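# Pin a cable end under one gripper holding the reel aloft

## Task

Close one gripper on the reel so that one of its fingers pins the cable down at a spot close to one of the cable's ends. Declare the job finished only while that single grip keeps the reel steady and well above the table, the other arm stays away from both reel and cable with nothing in its gripper, and that other arm touches the holding arm lightly or not at all.

## Robot and tools

Robot: two arms, left_arm and right_arm, each with six revolving joints (waist, shoulder, elbow, wrist pitch, wrist yaw, wrist roll) and a two-finger gripper. Knocking or placing anything off the table fails the job. Loose objects can occasionally get a brief shove from outside.

Frame for readings: one scene frame shared by both arms. Origin sits on the tabletop midway between the arms; +z is up, +x reaches out across the table, and left_arm lives on the +y side. The arm names do not match left/right in camera images. Each result's state line gives, per arm, end_effector_position (metres) and end_effector_quat_wxyz. That position is the point between the finger pads, just under 1 cm short of the fingertips; it may be off from reality, more so when the arm is stretched far. Gripper fingers point along the gripper's +z and close along its y.

Tool execute_actions. Argument actions is a list holding zero or one item. An empty list only reports the current state. An item with rows is a motion: rows is a list of 1 to 15 rows, and steps (1 to 15, default 15) is how many control steps of 1/30 s it runs. One row is used per step; if rows run out, the final row repeats. An item with only steps (up to 300) is a wait that sends nothing new and returns once that many steps have elapsed since the previous result, thinking time included. Optional pictures (true/false) chooses whether camera images come back; by default they do. A refused call moves nothing.

Each row is one flat list of 14 numbers, each within -1 to 1, covering both arms even if one stays still: left_arm waist, shoulder, elbow, wrist pitch, wrist yaw, wrist roll, opening, then right_arm in the same seven slots. The six joint values are offsets, not targets: they are measured from that arm's joint angles in the most recent result that printed them (before any such result, and for later calls inside the same reply, from where the arm is when the motion begins). They are not relative to the previous row. Scale: 1.0 equals 1.202 rad for waist, 1.258 for shoulder, 1.238 for elbow, 2.073 for wrist pitch, 2.022 for wrist yaw and for wrist roll. So an all-zero row is not idle: it pulls the arm back to the reference angles. The opening slot is absolute, not an offset: +1 fully open, -1 shut.

Joint ranges (rad): waist -2.618 to 3.054, shoulder 0.000 to 3.142, elbow 0.000 to 3.142, wrist pitch -1.571 to 1.571, wrist yaw -1.571 to 1.571, wrist roll -2.094 to 2.094. True ends may differ by up to 0.036 rad either way. Asking for more than 0.036 rad beyond a stated end gets the call refused; asking past the real end clips there, and the result may print "joint sent to its limit" (possibly about an earlier motion still running). No such line does not prove there is room left. Friction can leave a joint up to about 0.031 rad short, and very small commands may not move it at all.

Speed: each step the joint target stays within a fixed lead of the measured angle (waist 0.202, shoulder 0.258, elbow 0.238, wrist pitch 0.573, wrist yaw and roll 0.522 rad), and targets are shrunk if they would put the gripper over 70 mm from where it is. Large moves therefore take several calls or waits. Between calls the arms keep heading toward the last row sent, until everything nearly stops or a step is HELD; after that only a new motion moves them further. Fingers already closing or opening continue.

Result lines: Joint positions and Joint velocities list, per arm, the six joints (rad, rad/s) then the finger-pad gap (m, m/s; 0.087 m is fully open). grip_measured is the measured opening on the same -1..1 scale as commands; each gripper may read off by about 1 mm, constant through the scene. "joint command not followed" means a clearance check altered or blocked joint targets on some steps; the rest of the row still ran. HELD marks steps where all or part of your row was not sent. Joint torques are total drive outputs, nonzero even in free air, with offsets, scaling and noise; friction can mask or fake a load. MOTOR HOT appears from 75 °C; at 90 °C that arm halts for 10 s; at 100 °C its motors and gripper go limp and it drops. OVER-TEMPERATURE FAULT reports these stops. Holding loads heats motors, even while you are thinking, so avoid long holds under strain.

Gripping: to hold something, command an opening below grip_measured; about 0.02 under grips firmly, a smaller margin grips gently. Fingers press up to roughly 20 N each, maybe less. Closing fast can squeeze too hard and even spring the fingers open, so close moderately.

Tool zoom_image: camera (one of cam_head_left, cam_head_right, cam_high, cam_low, cam_left_wrist, cam_right_wrist) and region [x0, y0, x1, y1] in pixels of that camera's latest image, origin top-left, at most 504 by 504. All cameras give 504x504 images. It returns an enlarged view of that area.

Tool finished_scene: argument scene, the number of the current scene. It ends the scene irreversibly and reports whether the job was met; the state must already be correct and remain so. Replying with no tool call ends everything.

Avoid: dropping or letting the reel slip, slamming into things, shoving hard, letting the two arms collide or press on each other, and anything leaving the table. Before finishing, make sure the free arm has opened and withdrawn from reel and cable.

Each tool is called after ">>>" as a command line: name --argument value for each argument, lists and objects as JSON in quotes; but a table of rows of numbers goes row by row, as --pt "numbers of a row", without its own name.

## Session

>>> execute_actions --actions '[]'

Scene clock: 0.00 s of 4800.00 s.
left_arm: end_effector_position=(+0.0657, +0.5176, +0.1649) grip_measured=+1.000 end_effector_quat_wxyz=(-0.031, +0.992, -0.050, +0.110) | right_arm: end_effector_position=(+0.6279, -0.2009, +0.2709) grip_measured=+0.979 end_effector_quat_wxyz=(+0.685, -0.673, +0.277, -0.043)
Joint positions: left_arm=[ 1.724  1.424  1.287 -1.415  0.229 -1.334  0.087] | right_arm=[-0.159  2.18   1.835  0.221 -1.079 -1.352  0.087]
Joint velocities: left_arm=[ 0.007 -0.017 -0.007 -0.051  0.007  0.007  0.   ] | right_arm=[ 0.002  0.002 -0.012 -0.007  0.022  0.051  0.   ]
Joint torques (N m, as the arm reports them, + toward a larger angle): no reading

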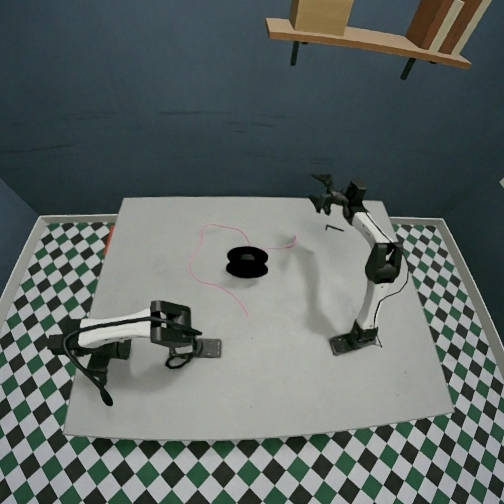

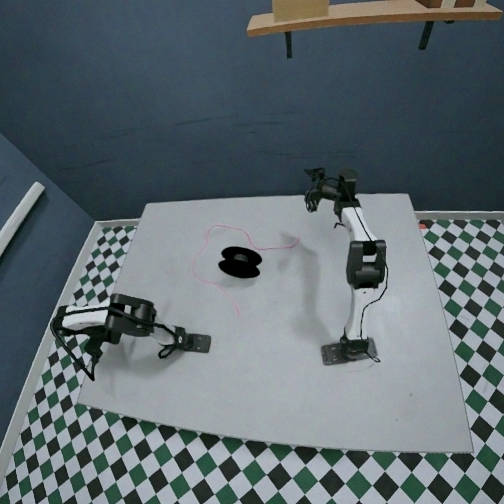

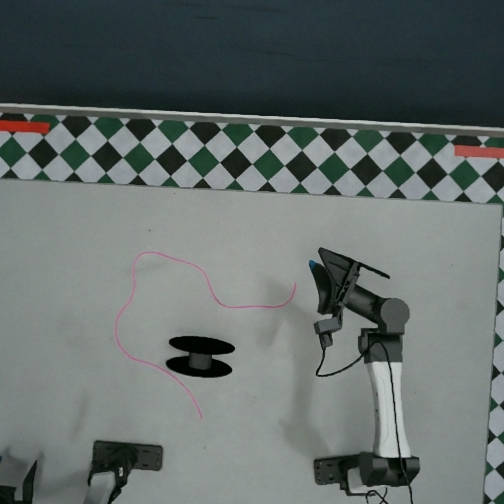

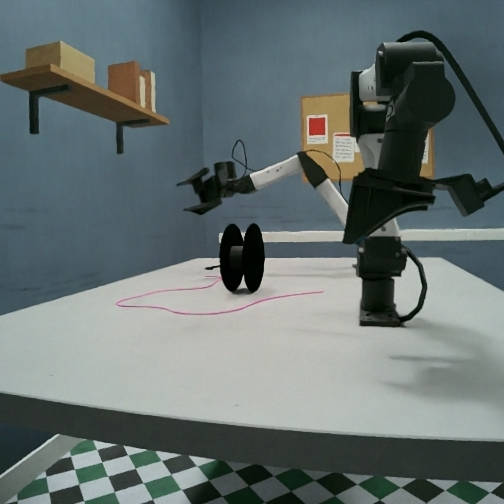

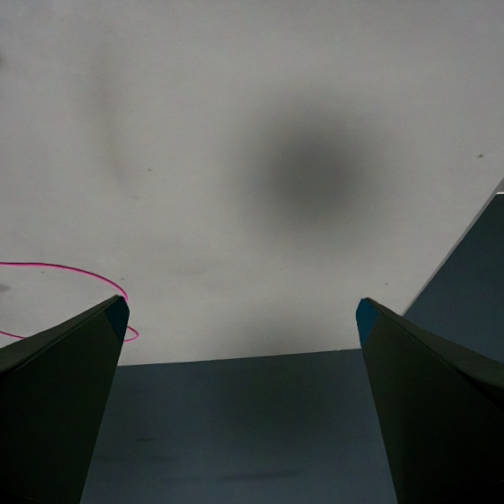

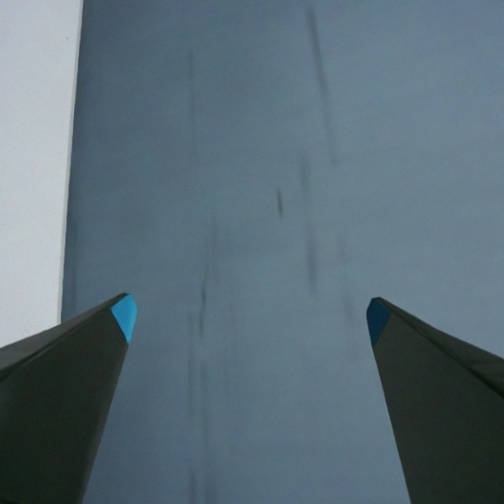

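>>> zoom_image --camera "cam_high" --region '[90, 230, 330, 470]'

>>> zoom_image --camera "cam_low" --region '[100, 190, 340, 340]'

>>> zoom_image --camera "cam_head_left" --region '[160, 200, 360, 370]'

Region (90, 230, 330, 470) of cam_high's 504x504 image, scaled by 2.100, with more detail than that image has.

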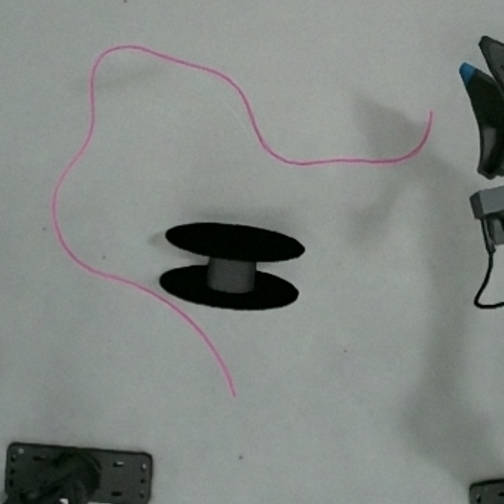

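Region (100, 190, 340, 340) of cam_low's 504x504 image, scaled by 2.100, with more detail than that image has; it fills the top 315 rows of this view, and the rest is white.

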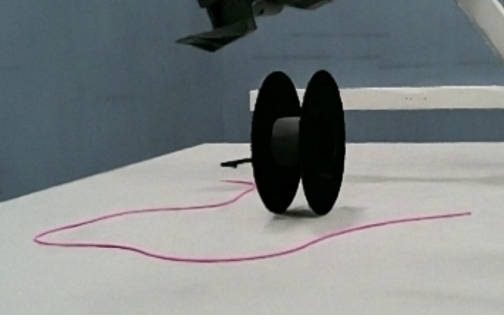

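Region (160, 200, 360, 370) of cam_head_left's 504x504 image, scaled by 2.520, with more detail than that image has; it fills the top 428 rows of this view, and the rest is white.

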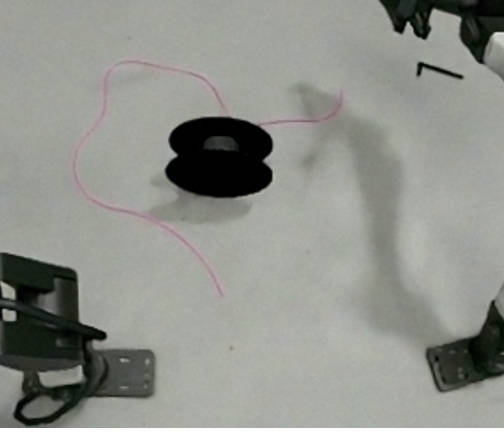

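>>> zoom_image --camera "cam_high" --region '[0, 400, 504, 504]'

Region (0, 400, 504, 504) of cam_high's 504x504 image, scaled by 1.000; it fills the top 104 rows of this view, and the rest is white.

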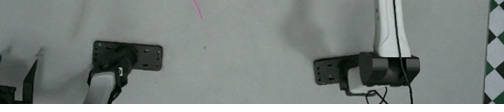

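>>> zoom_image --camera "cam_high" --region '[0, 420, 180, 504]'

>>> zoom_image --camera "cam_high" --region '[270, 230, 430, 390]'

Region (0, 420, 180, 504) of cam_high's 504x504 image, scaled by 2.800, with more detail than that image has; it fills the top 235 rows of this view, and the rest is white.

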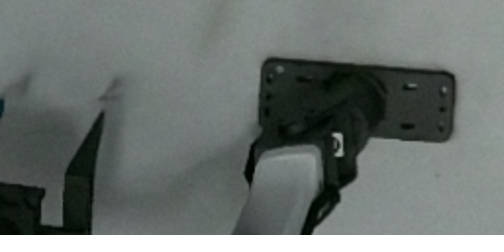

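Region (270, 230, 430, 390) of cam_high's 504x504 image, scaled by 3.150, with more detail than that image has.

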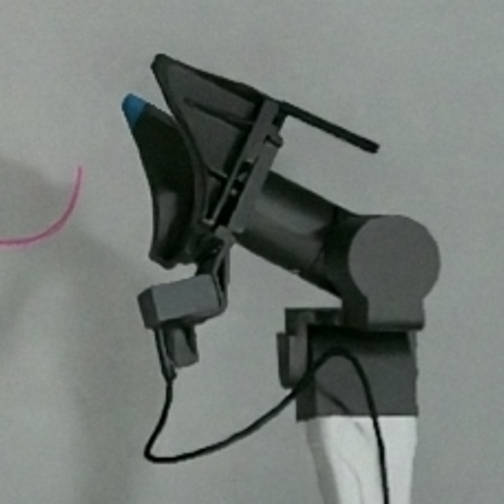

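>>> execute_actions --actions '[{"rows": [[-1.0, 0.304, 0.171, 0.033, 0.404, -0.07, 1.0, 0.382, -0.461, -0.396, -0.741, 0.534, -0.335, 1.0]], "steps": 15}]' --pictures false

>>> execute_actions --actions '[{"steps": 30}]'

Scene clock: 120.50 s of 4800.00 s.
left_arm: end_effector_position=(+0.3395, +0.4364, +0.2016) grip_measured=+1.000 end_effector_quat_wxyz=(+0.164, +0.835, -0.302, +0.429) | right_arm: end_effector_position=(+0.4074, -0.1436, +0.1791) grip_measured=+0.979 end_effector_quat_wxyz=(-0.304, +0.896, -0.310, +0.091)
Joint positions: left_arm=[ 0.951  1.816  1.469 -1.332  0.95  -1.456  0.087] | right_arm=[ 0.291  1.632  1.41  -0.754 -0.272 -1.906  0.087]
Joint velocities: left_arm=[-1.932  0.002  0.12  -0.007  0.623 -0.022  0.   ] | right_arm=[ 0.002 -0.168 -0.066 -1.795  0.872 -0.388 -0.002]
Joint torques (N m, as the arm reports them, + toward a larger angle): left_arm=[  0.15 -10.22   7.57  -0.09   0.65  -0.04] | right_arm=[ 0.38 -8.49  4.3   1.33  0.07  0.  ]
Steps of this call (steps 1 to 230: nothing new was sent; then 112.33 s passed at rest; steps 231 to 245: all 15 steps of this action). Readings (joint positions):
231: left_arm=[1.712 1.444 1.308 -1.429 0.264 -1.348] | right_arm=[-0.147 2.152 1.806 0.169 -1.014 -1.410]
232: left_arm=[1.679 1.483 1.347 -1.435 0.320 -1.363] | right_arm=[-0.127 2.101 1.744 0.088 -0.937 -1.478]
234: left_arm=[1.594 1.584 1.414 -1.410 0.445 -1.388] | right_arm=[-0.054 1.999 1.639 -0.054 -0.805 -1.599]
238: left_arm=[1.395 1.765 1.459 -1.353 0.714 -1.425] | right_arm=[0.122 1.810 1.482 -0.301 -0.584 -1.755]
245: the state above

Scene clock: 121.50 s of 4800.00 s.
left_arm: end_effector_position=(+0.3794, +0.2840, +0.2178) grip_measured=+1.000 end_effector_quat_wxyz=(+0.271, +0.738, -0.457, +0.416) | right_arm: end_effector_position=(+0.3077, -0.2470, +0.1222) grip_measured=+0.979 end_effector_quat_wxyz=(-0.006, +0.950, -0.313, -0.002)
Joint positions: left_arm=[ 0.518  1.816  1.476 -1.337  1.036 -1.469  0.087] | right_arm=[ 0.291  1.623  1.362 -1.305 -0.011 -2.019  0.087]
Joint velocities: left_arm=[-0.012 -0.007 -0.017 -0.081  0.066 -0.051  0.   ] | right_arm=[-0.012  0.012  0.002 -0.037  0.022  0.007  0.001]
Joint torques (N m, as the arm reports them, + toward a larger angle): left_arm=[  0.71 -10.16   8.06   0.05   0.61  -0.04] | right_arm=[ 0.8  -9.19  4.45  0.22  0.13 -0.06]
Steps of this call (steps 1 to 30: the robot went on to your last target). Readings (joint positions):
1: left_arm=[0.881 1.816 1.473 -1.331 0.966 -1.459] | right_arm=[0.291 1.628 1.408 -0.815 -0.243 -1.918]
2: left_arm=[0.809 1.816 1.475 -1.330 0.980 -1.460] | right_arm=[0.291 1.625 1.405 -0.875 -0.214 -1.930]
4: left_arm=[0.664 1.816 1.476 -1.329 1.000 -1.463] | right_arm=[0.291 1.624 1.393 -0.993 -0.158 -1.954]
8: left_arm=[0.489 1.816 1.476 -1.334 1.032 -1.466] | right_arm=[0.291 1.623 1.364 -1.189 -0.069 -1.993]
30: the state above

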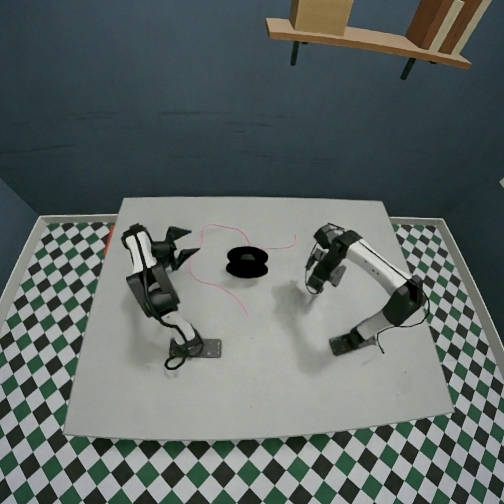

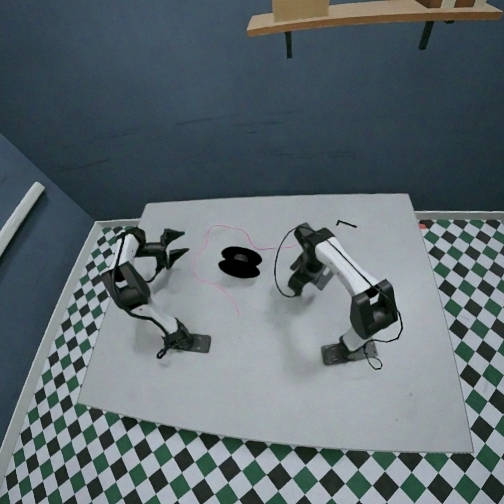

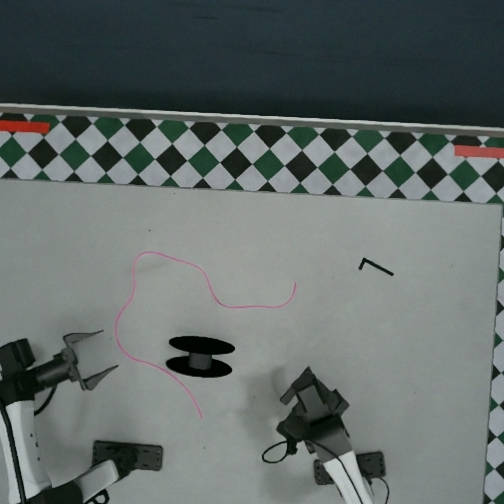

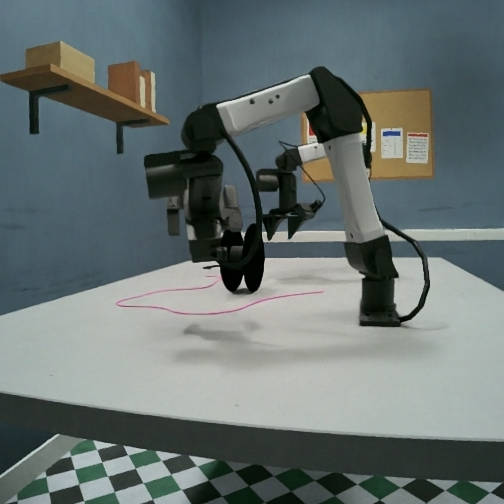

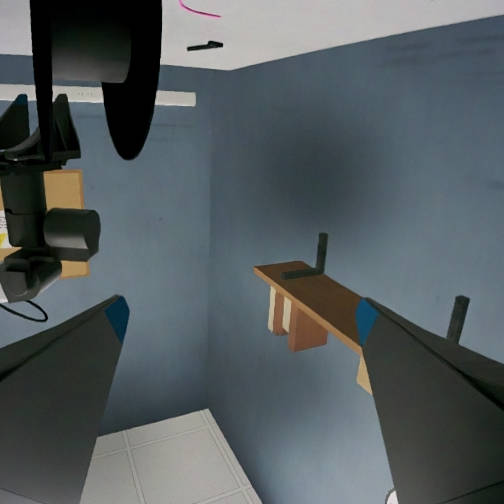

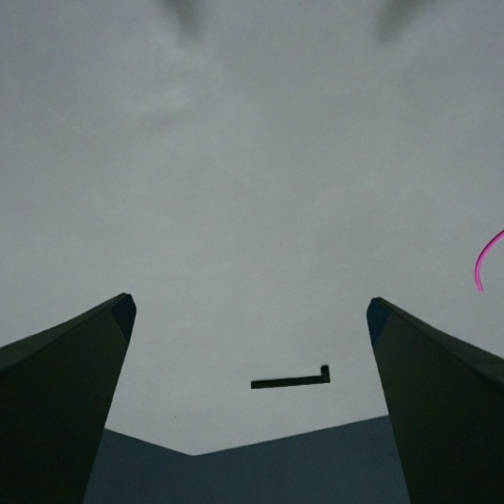

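>>> zoom_image --camera "cam_high" --region '[40, 310, 250, 430]'

>>> zoom_image --camera "cam_high" --region '[250, 350, 404, 504]'

Region (40, 310, 250, 430) of cam_high's 504x504 image, scaled by 2.400, with more detail than that image has; it fills the top 288 rows of this view, and the rest is white.

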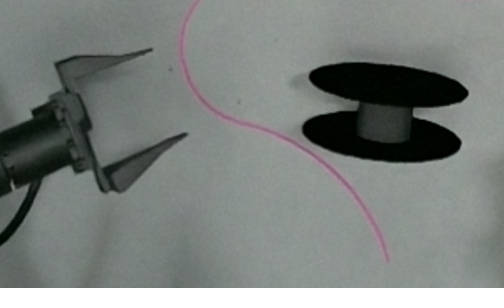

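Region (250, 350, 404, 504) of cam_high's 504x504 image, scaled by 3.273, with more detail than that image has.

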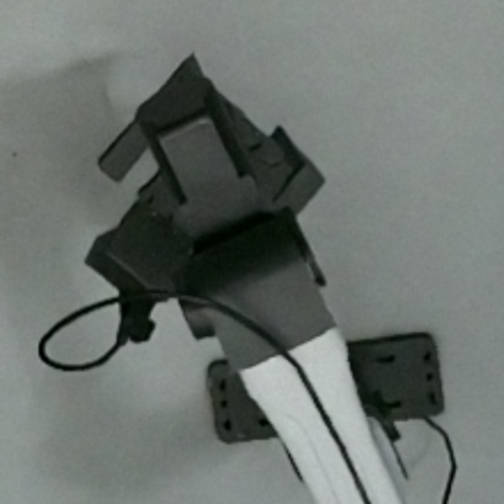

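>>> execute_actions --actions '[{"rows": [[-0.1, -0.03, -0.01, 0.01, 0.0, -0.02, 0.8, 0.1, 0, 0, 0, 0, 0, 0.7], [-0.2, -0.06, -0.02, 0.02, 0.0, -0.04, 0.6, 0.25, 0, 0, 0, 0, 0, 0.4], [-0.35, -0.09, -0.04, 0.03, 0.01, -0.06, 0.4, 0.5, 0, 0, 0, 0, -0.01, 0.1], [-0.501, -0.103, -0.047, 0.039, 0.01, -0.07, 0.15, 0.725, 0, 0, 0, 0.005, -0.02, -0.2]], "steps": 15}]' --pictures false

Scene clock: 166.37 s of 4800.00 s.
left_arm: end_effector_position=(+0.3097, +0.0732, +0.2451) grip_measured=+0.150 end_effector_quat_wxyz=(-0.368, -0.574, +0.645, -0.344) | right_arm: end_effector_position=(+0.1186, -0.0625, +0.1225) grip_measured=-0.200 end_effector_quat_wxyz=(-0.009, +0.991, +0.135, -0.002)
Joint positions: left_arm=[-0.102  1.704  1.439 -1.263  1.056 -1.597  0.05 ] | right_arm=[ 1.171  1.623  1.362 -1.294 -0.01  -2.047  0.035]
Joint velocities: left_arm=[ 0.188 -0.002 -0.037 -0.095  0.081 -0.051 -0.001] | right_arm=[ 0.149  0.012  0.002 -0.081  0.007 -0.11   0.   ]
Joint torques (N m, as the arm reports them, + toward a larger angle): left_arm=[  0.68 -10.16   4.51   0.48   0.45   0.01] | right_arm=[-1.38 -7.27  5.59  0.27  0.05 -0.06]
Steps of this call (steps 1 to 15: the robot went on to your last target; steps 16 to 200: nothing new was sent; then 37.70 s passed at rest; steps 201 to 215: all 15 steps of this action). Readings (joint positions):
201: left_arm=[0.507 1.815 1.476 -1.335 1.033 -1.475] | right_arm=[0.305 1.623 1.362 -1.306 -0.006 -2.019]
202: left_arm=[0.475 1.808 1.475 -1.325 1.029 -1.487] | right_arm=[0.346 1.623 1.362 -1.305 0.001 -2.019]
204: left_arm=[0.360 1.772 1.457 -1.296 1.029 -1.521] | right_arm=[0.481 1.623 1.362 -1.301 0.001 -2.025]
208: left_arm=[0.070 1.709 1.447 -1.268 1.039 -1.570] | right_arm=[0.779 1.623 1.362 -1.295 0.001 -2.039]
215: the state above

>>> execute_actions --actions '[{"rows": [[0.015, -0.01, -0.017, 0.003, -0.004, 0, 0.15, -0.012, 0.03, 0.03, 0, 0.005, 0, -0.2], [0.015, -0.01, -0.017, 0.003, -0.004, 0, 0.15, -0.012, 0.07, 0.075, 0, 0.005, 0, -0.2], [0.015, -0.01, -0.017, 0.003, -0.004, 0, 0.15, -0.012, 0.12, 0.127, 0, 0.005, 0, -0.2], [0.015, -0.01, -0.017, 0.003, -0.004, 0, 0.15, -0.012, 0.17, 0.18, 0, 0.005, 0, -0.2], [0.015, -0.01, -0.017, 0.003, -0.004, 0, 0.15, -0.012, 0.22, 0.232, 0, 0.005, 0, -0.2], [0.015, -0.01, -0.017, 0.003, -0.004, 0, 0.15, -0.012, 0.27, 0.285, 0, 0.005, 0, -0.2], [0.015, -0.01, -0.017, 0.003, -0.004, 0, 0.15, -0.012, 0.32, 0.338, 0, 0.005, 0, -0.2], [0.015, -0.01, -0.017, 0.003, -0.004, 0, 0.15, -0.012, 0.37, 0.39, 0, 0.005, 0, -0.2], [0.015, -0.01, -0.017, 0.003, -0.004, 0, 0.15, -0.012, 0.41, 0.433, -0.005, 0.005, 0, -0.2], [0.015, -0.01, -0.017, 0.003, -0.004, 0, 0.15, -0.012, 0.445, 0.47, -0.005, 0.005, 0, -0.2], [0.015, -0.01, -0.017, 0.003, -0.004, 0, 0.15, -0.012, 0.472, 0.498, -0.005, 0.005, 0, -0.2], [0.015, -0.01, -0.017, 0.003, -0.004, 0, 0.15, -0.012, 0.49, 0.518, -0.005, 0.005, 0, -0.2], [0.015, -0.01, -0.017, 0.003, -0.004, 0, 0.15, -0.012, 0.504, 0.532, -0.005, 0.005, 0, -0.2]], "steps": 15}]' --pictures false

>>> execute_actions --actions '[{"steps": 10}]'

Scene clock: 174.30 s of 4800.00 s.
left_arm: end_effector_position=(+0.3124, +0.0767, +0.2449) grip_measured=+0.150 end_effector_quat_wxyz=(+0.367, +0.580, -0.640, +0.345) | right_arm: end_effector_position=(+0.1492, +0.0844, +0.0585) grip_measured=-0.200 end_effector_quat_wxyz=(-0.003, +0.991, +0.136, -0.003)
Joint positions: left_arm=[-0.09   1.704  1.439 -1.263  1.055 -1.604  0.05 ] | right_arm=[ 1.171  2.256  1.977 -1.288 -0.009 -2.049  0.035]
Joint velocities: left_arm=[ 0.002  0.007 -0.002 -0.022  0.022  0.007 -0.001] | right_arm=[ 0.012  0.335  0.105 -0.051 -0.037  0.037  0.   ]
Joint torques (N m, as the arm reports them, + toward a larger angle): left_arm=[ 1.16 -9.58  4.74  0.45  0.43  0.15] | right_arm=[ -0.95 -14.53   8.04   0.19   0.07   0.05]
Steps of this call (steps 1 to 30: the robot went on to your last target; steps 31 to 210: nothing new was sent; then 0.43 s passed at rest; steps 211 to 225: all 15 steps of this action). Readings (joint positions):
211: left_arm=[-0.090 1.704 1.439 -1.263 1.056 -1.605] | right_arm=[1.171 1.625 1.363 -1.296 -0.009 -2.049]
212: left_arm=[-0.090 1.704 1.439 -1.263 1.056 -1.605] | right_arm=[1.171 1.638 1.378 -1.305 -0.009 -2.049]
214: left_arm=[-0.090 1.704 1.439 -1.263 1.055 -1.604] | right_arm=[1.171 1.711 1.465 -1.323 -0.009 -2.049]
218: left_arm=[-0.090 1.704 1.439 -1.263 1.055 -1.604] | right_arm=[1.171 1.957 1.729 -1.311 -0.009 -2.049]
225: the state above

Scene clock: 174.63 s of 4800.00 s.
left_arm: end_effector_position=(+0.3124, +0.0767, +0.2449) grip_measured=+0.150 end_effector_quat_wxyz=(+0.367, +0.580, -0.640, +0.345) | right_arm: end_effector_position=(+0.1497, +0.0871, +0.0595) grip_measured=-0.200 end_effector_quat_wxyz=(-0.005, +0.991, +0.136, -0.003)
Joint positions: left_arm=[-0.09   1.704  1.439 -1.263  1.055 -1.604  0.05 ] | right_arm=[ 1.171  2.265  1.996 -1.295 -0.009 -2.049  0.035]
Joint velocities: left_arm=[-0.007  0.012 -0.012  0.022  0.081 -0.037 -0.   ] | right_arm=[-0.002 -0.017  0.017 -0.007  0.022 -0.007 -0.001]
Joint torques (N m, as the arm reports them, + toward a larger angle): left_arm=[ 1.01 -9.85  4.56  0.49  0.4   0.12] | right_arm=[ -0.95 -13.91   7.33   0.25   0.07   0.09]
Steps of this call (steps 1 to 10: the robot went on to your last target). Readings (joint positions):
1: left_arm=[-0.090 1.704 1.439 -1.263 1.055 -1.604] | right_arm=[1.171 2.263 1.978 -1.288 -0.009 -2.049]
2: left_arm=[-0.090 1.704 1.439 -1.263 1.055 -1.604] | right_arm=[1.171 2.265 1.979 -1.290 -0.009 -2.049]
4: left_arm=[-0.090 1.704 1.439 -1.263 1.055 -1.604] | right_arm=[1.171 2.265 1.986 -1.294 -0.009 -2.049]
8: left_arm=[-0.090 1.704 1.439 -1.263 1.055 -1.604] | right_arm=[1.171 2.265 1.996 -1.294 -0.009 -2.049]
10: the state above

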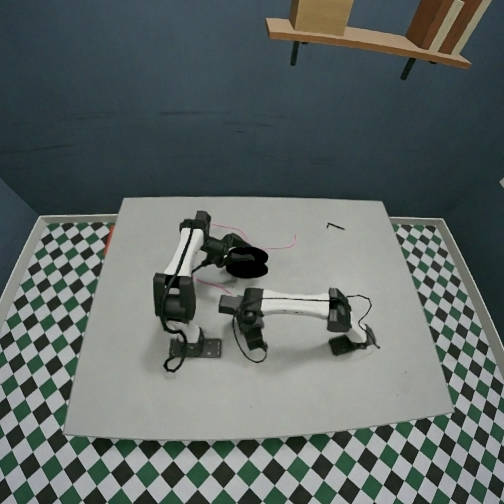

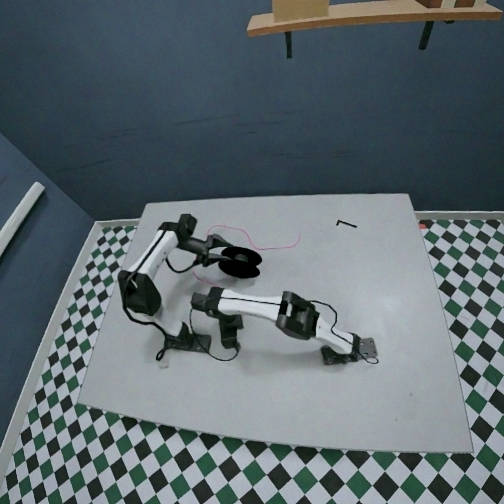

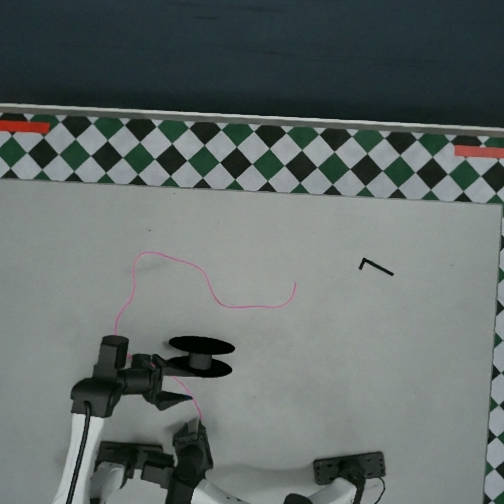

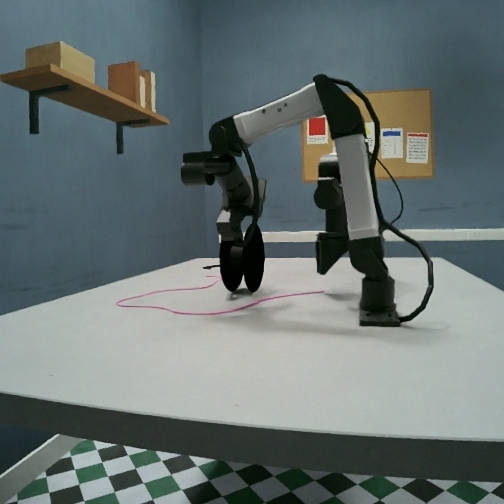

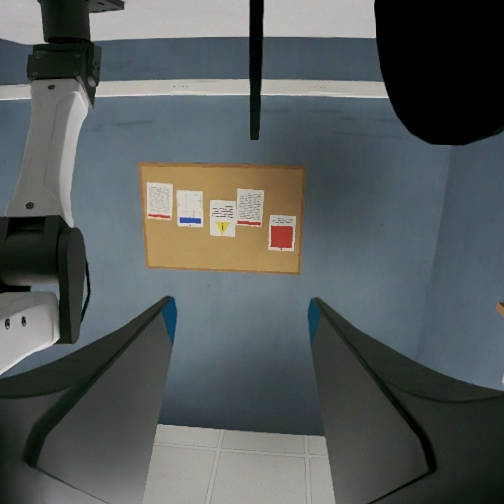

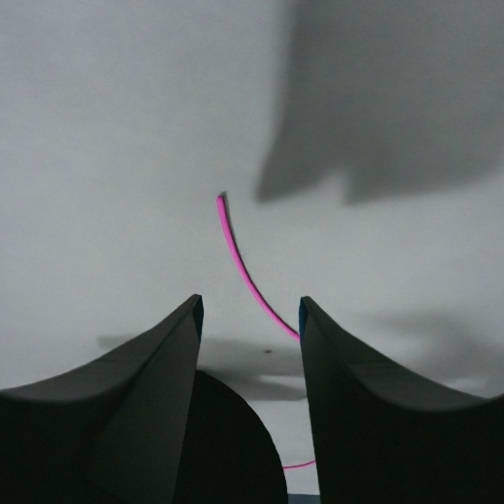

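>>> execute_actions --actions '[{"rows": [[0.002, 0.003, -0.012, 0.008, 0, 0, 0.15, -0.004, 0.0, 0.01, 0.003, 0, 0, -0.2], [0.004, 0.008, -0.03, 0.021, 0, 0, 0.15, -0.009, 0.002, 0.003, 0.007, 0, 0, -0.2], [0.006, 0.013, -0.052, 0.036, 0, 0, 0.15, -0.014, 0.004, -0.005, 0.012, 0, 0, -0.2], [0.008, 0.019, -0.075, 0.052, 0, 0, 0.15, -0.019, 0.007, -0.013, 0.017, 0, 0, -0.2], [0.01, 0.025, -0.099, 0.069, -0.002, 0, 0.15, -0.024, 0.009, -0.021, 0.022, 0, 0, -0.2], [0.012, 0.031, -0.122, 0.085, -0.002, 0, 0.15, -0.029, 0.012, -0.029, 0.027, 0.002, 0, -0.2], [0.012, 0.036, -0.144, 0.1, -0.004, 0, 0.15, -0.034, 0.014, -0.037, 0.032, 0.002, 0, -0.2], [0.012, 0.041, -0.164, 0.114, -0.004, 0.002, 0.15, -0.038, 0.017, -0.044, 0.036, 0.004, 0, -0.2], [0.012, 0.046, -0.181, 0.126, -0.004, 0.002, 0.15, -0.042, 0.019, -0.05, 0.04, 0.004, 0, -0.2], [0.012, 0.049, -0.194, 0.135, -0.004, 0.002, 0.15, -0.044, 0.02, -0.054, 0.043, 0.004, 0, -0.2], [0.012, 0.051, -0.202, 0.141, -0.004, 0.002, 0.15, -0.046, 0.021, -0.056, 0.044, 0.004, 0, -0.2], [0.012, 0.052, -0.206, 0.143, -0.004, 0.002, 0.15, -0.046, 0.021, -0.057, 0.045, 0.004, 0, -0.2]], "steps": 15}]' --pictures false

>>> execute_actions --actions '[{"steps": 8}]'

Scene clock: 211.27 s of 4800.00 s.
left_arm: end_effector_position=(+0.3090, +0.0793, +0.1657) grip_measured=+0.150 end_effector_quat_wxyz=(+0.382, +0.595, -0.628, +0.324) | right_arm: end_effector_position=(+0.1732, +0.0844, +0.0420) grip_measured=-0.200 end_effector_quat_wxyz=(-0.010, +0.994, +0.111, -0.001)
Joint positions: left_arm=[-0.084  1.767  1.198 -1.021  1.05  -1.604  0.05 ] | right_arm=[ 1.121  2.278  1.948 -1.223 -0.008 -2.049  0.035]
Joint velocities: left_arm=[-0.007 -0.002 -0.002  0.227 -0.051 -0.007 -0.001] | right_arm=[ 0.007  0.032 -0.051  0.007 -0.022  0.007  0.   ]
Joint torques (N m, as the arm reports them, + toward a larger angle): left_arm=[ 0.82 -8.27  4.7   0.49  0.43  0.07] | right_arm=[ -0.4  -12.35   4.36   0.48   0.04   0.07]
Steps of this call (steps 1 to 30: the robot went on to your last target; steps 31 to 210: nothing new was sent; then 29.13 s passed at rest; steps 211 to 225: all 15 steps of this action). Readings (joint positions):
211: left_arm=[-0.090 1.704 1.439 -1.262 1.055 -1.604] | right_arm=[1.171 2.265 1.996 -1.295 -0.009 -2.049]
212: left_arm=[-0.090 1.704 1.436 -1.256 1.055 -1.604] | right_arm=[1.171 2.265 1.996 -1.295 -0.009 -2.049]
214: left_arm=[-0.090 1.704 1.412 -1.227 1.056 -1.604] | right_arm=[1.169 2.265 1.996 -1.289 -0.009 -2.049]
218: left_arm=[-0.086 1.722 1.304 -1.137 1.055 -1.604] | right_arm=[1.151 2.265 1.986 -1.259 -0.009 -2.049]
225: the state above

Scene clock: 211.53 s of 4800.00 s.
left_arm: end_effector_position=(+0.3137, +0.0788, +0.1658) grip_measured=+0.150 end_effector_quat_wxyz=(+0.371, +0.588, -0.635, +0.336) | right_arm: end_effector_position=(+0.1737, +0.0864, +0.0414) grip_measured=-0.200 end_effector_quat_wxyz=(-0.013, +0.994, +0.111, +0.001)
Joint positions: left_arm=[-0.084  1.767  1.198 -0.983  1.05  -1.604  0.05 ] | right_arm=[ 1.121  2.28   1.947 -1.213 -0.008 -2.049  0.035]
Joint velocities: left_arm=[ 0.002 -0.012  0.007  0.007  0.066 -0.007 -0.   ] | right_arm=[-0.002 -0.012  0.002 -0.007  0.037 -0.007 -0.   ]
Joint torques (N m, as the arm reports them, + toward a larger angle): left_arm=[ 0.78 -8.56  4.7   0.41  0.41  0.07] | right_arm=[ -0.48 -12.1    4.17   0.46   0.04   0.07]
Steps of this call (steps 1 to 8: the robot went on to your last target). Readings (joint positions):
1: left_arm=[-0.084 1.767 1.198 -1.013 1.050 -1.604] | right_arm=[1.121 2.280 1.947 -1.221 -0.008 -2.049]
2: left_arm=[-0.084 1.767 1.198 -1.004 1.050 -1.604] | right_arm=[1.121 2.280 1.947 -1.219 -0.008 -2.049]
4: left_arm=[-0.084 1.767 1.198 -0.994 1.050 -1.604] | right_arm=[1.121 2.280 1.947 -1.216 -0.008 -2.049]
8: the state above

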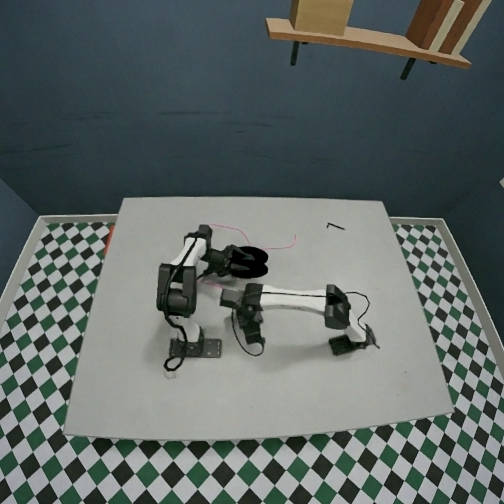

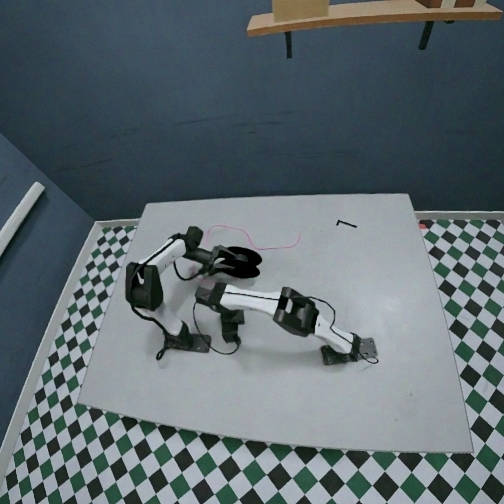

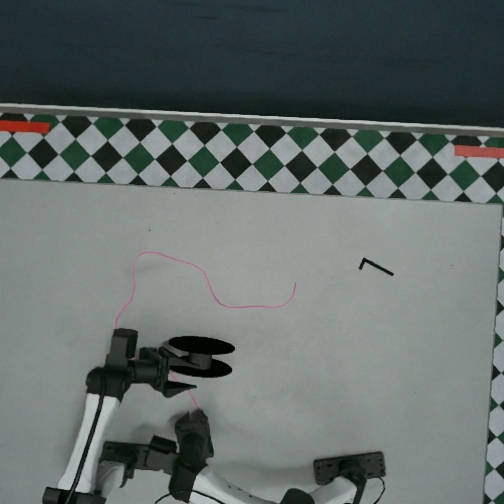

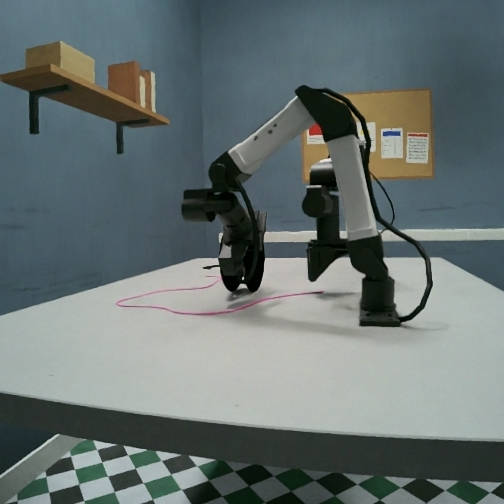

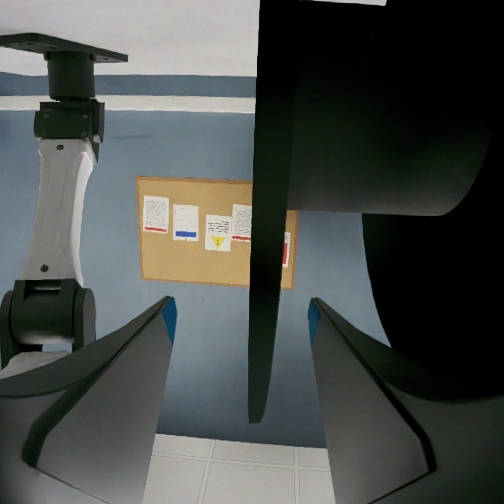

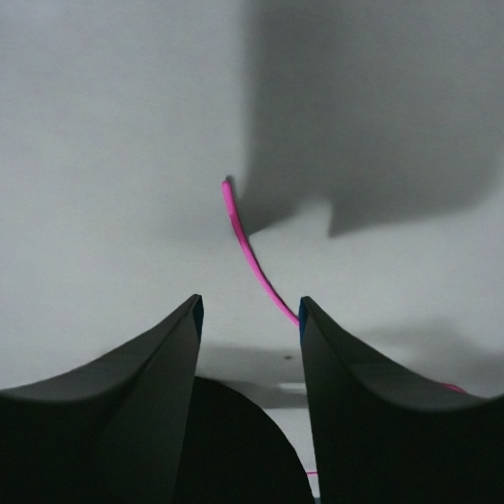

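>>> execute_actions --actions '[{"rows": [[0, 0.004, -0.01, 0.008, 0, 0, 0.15, 0, 0.009, -0.018, 0.005, 0, 0, -0.2], [0, 0.007, -0.01, 0.01, 0, 0, 0.15, 0, 0.011, -0.022, 0.008, 0, 0, -0.2], [0, 0.01, -0.01, 0.012, 0, 0, 0.15, 0, 0.014, -0.027, 0.011, 0, 0, -0.2], [0, 0.013, -0.01, 0.014, 0, 0, 0.15, 0, 0.017, -0.032, 0.015, 0, 0, -0.2], [0, 0.016, -0.01, 0.016, 0, 0, 0.15, 0, 0.02, -0.037, 0.019, 0, 0, -0.2], [0, 0.019, -0.01, 0.018, 0, 0, 0.15, 0, 0.023, -0.042, 0.023, 0, 0, -0.2], [0, 0.022, -0.01, 0.018, 0, 0, 0.15, 0, 0.026, -0.047, 0.027, 0, 0, -0.2], [0, 0.022, -0.01, 0.018, 0, 0, 0.15, 0, 0.029, -0.052, 0.03, 0, 0, -0.2], [0, 0.022, -0.01, 0.018, 0, 0, 0.15, 0, 0.031, -0.056, 0.032, 0, 0, -0.2], [0, 0.022, -0.01, 0.018, 0, 0, 0.15, 0, 0.033, -0.059, 0.034, 0, 0, -0.2], [0, 0.022, -0.01, 0.018, 0, 0, 0.15, 0, 0.034, -0.061, 0.034, 0, 0, -0.2]], "steps": 15}]' --pictures false

>>> execute_actions --actions '[{"steps": 8}]'

Scene clock: 223.63 s of 4800.00 s.
left_arm: end_effector_position=(+0.3175, +0.0784, +0.1615) grip_measured=+0.150 end_effector_quat_wxyz=(+0.369, +0.586, -0.637, +0.340) | right_arm: end_effector_position=(+0.1724, +0.0814, +0.0129) grip_measured=-0.200 end_effector_quat_wxyz=(+0.003, +0.994, +0.111, -0.006)
Joint positions: left_arm=[-0.084  1.782  1.198 -0.958  1.05  -1.604  0.05 ] | right_arm=[ 1.121  2.313  1.893 -1.16  -0.008 -2.049  0.035]
Joint velocities: left_arm=[-0.002 -0.012 -0.012 -0.007  0.022  0.007  0.001] | right_arm=[-0.002  0.032 -0.017  0.022 -0.037  0.022 -0.001]
Joint torques (N m, as the arm reports them, + toward a larger angle): left_arm=[ 0.43 -7.38  4.74  0.53  0.4   0.1 ] | right_arm=[  0.11 -12.41   4.34   0.42  -0.03   0.07]
Steps of this call (steps 1 to 30: the robot went on to your last target; steps 31 to 210: nothing new was sent; then 4.60 s passed at rest; steps 211 to 225: all 15 steps of this action). Readings (joint positions):
211: left_arm=[-0.084 1.767 1.198 -0.977 1.050 -1.604] | right_arm=[1.121 2.280 1.947 -1.211 -0.008 -2.049]
212: left_arm=[-0.084 1.767 1.198 -0.977 1.050 -1.604] | right_arm=[1.121 2.280 1.947 -1.210 -0.008 -2.049]
214: left_arm=[-0.084 1.767 1.198 -0.974 1.050 -1.604] | right_arm=[1.121 2.280 1.945 -1.205 -0.008 -2.049]
218: left_arm=[-0.084 1.771 1.198 -0.964 1.050 -1.604] | right_arm=[1.121 2.285 1.922 -1.183 -0.008 -2.049]
225: the state above

Scene clock: 223.90 s of 4800.00 s.
left_arm: end_effector_position=(+0.3177, +0.0784, +0.1615) grip_measured=+0.150 end_effector_quat_wxyz=(+0.368, +0.586, -0.637, +0.340) | right_arm: end_effector_position=(+0.1728, +0.0831, +0.0129) grip_measured=-0.200 end_effector_quat_wxyz=(-0.000, +0.994, +0.111, -0.004)
Joint positions: left_arm=[-0.084  1.782  1.198 -0.957  1.05  -1.604  0.05 ] | right_arm=[ 1.121  2.313  1.893 -1.153 -0.008 -2.049  0.035]
Joint velocities: left_arm=[-0.002 -0.012  0.017 -0.081 -0.022 -0.051 -0.001] | right_arm=[-0.007  0.017 -0.002 -0.022  0.037  0.007  0.   ]
Joint torques (N m, as the arm reports them, + toward a larger angle): left_arm=[ 0.81 -7.95  4.98  0.48  0.47  0.05] | right_arm=[  0.11 -12.52   4.26   0.4   -0.03   0.07]
Steps of this call (steps 1 to 8: the robot went on to your last target). Readings (joint positions):
1: left_arm=[-0.084 1.782 1.198 -0.958 1.050 -1.604] | right_arm=[1.121 2.313 1.893 -1.159 -0.008 -2.049]
2: left_arm=[-0.084 1.782 1.198 -0.958 1.050 -1.604] | right_arm=[1.121 2.313 1.893 -1.158 -0.008 -2.049]
4: left_arm=[-0.084 1.782 1.198 -0.957 1.050 -1.604] | right_arm=[1.121 2.313 1.893 -1.155 -0.008 -2.049]
8: the state above

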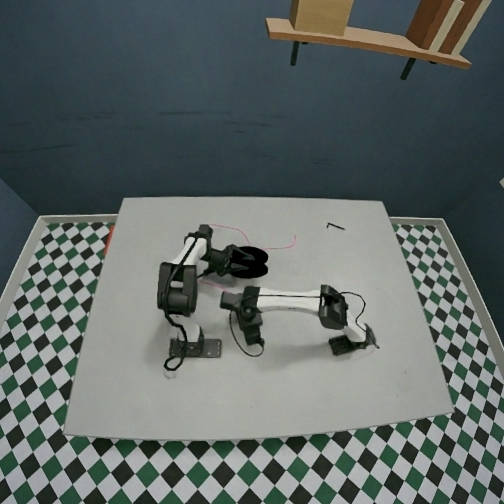

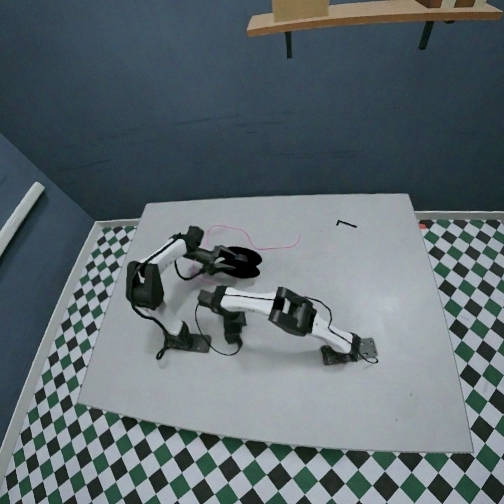

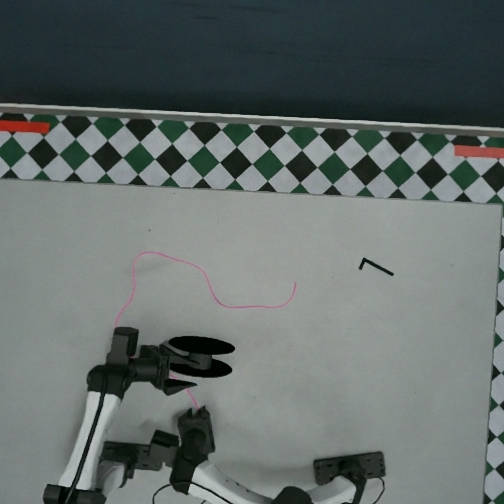

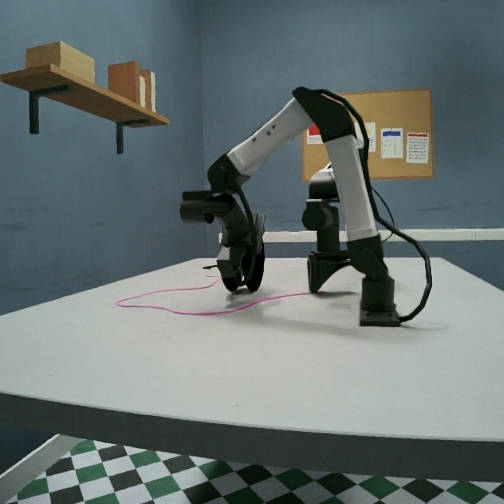

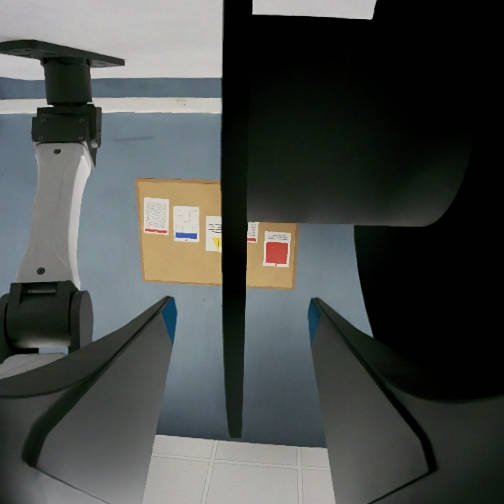

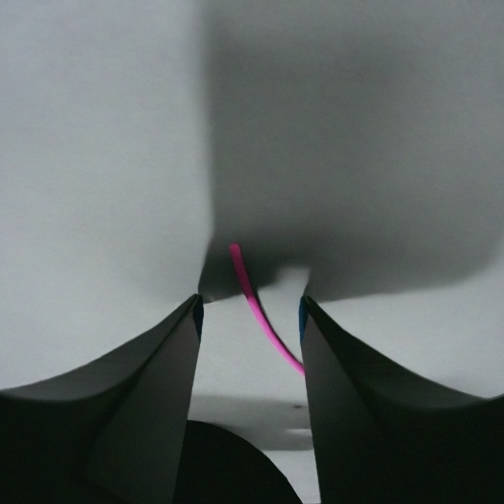

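>>> zoom_image --camera "cam_low" --region '[270, 250, 370, 310]'

>>> zoom_image --camera "cam_head_right" --region '[170, 220, 290, 320]'

Region (270, 250, 370, 310) of cam_low's 504x504 image, scaled by 5.040, with more detail than that image has; it fills the top 302 rows of this view, and the rest is white.

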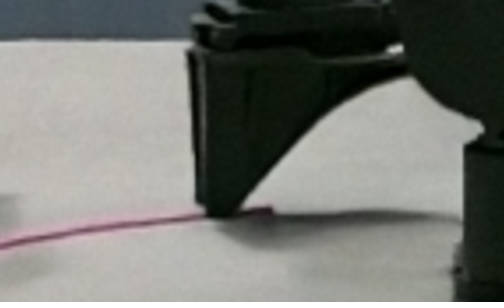

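Region (170, 220, 290, 320) of cam_head_right's 504x504 image, scaled by 4.200, with more detail than that image has.

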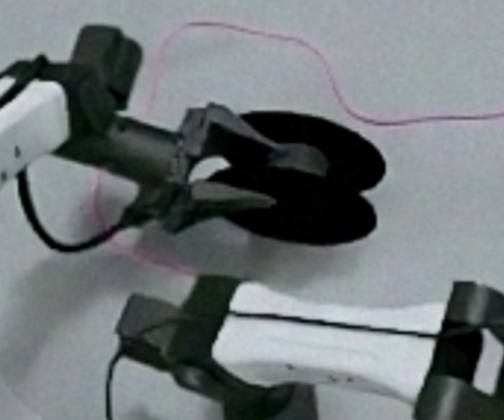

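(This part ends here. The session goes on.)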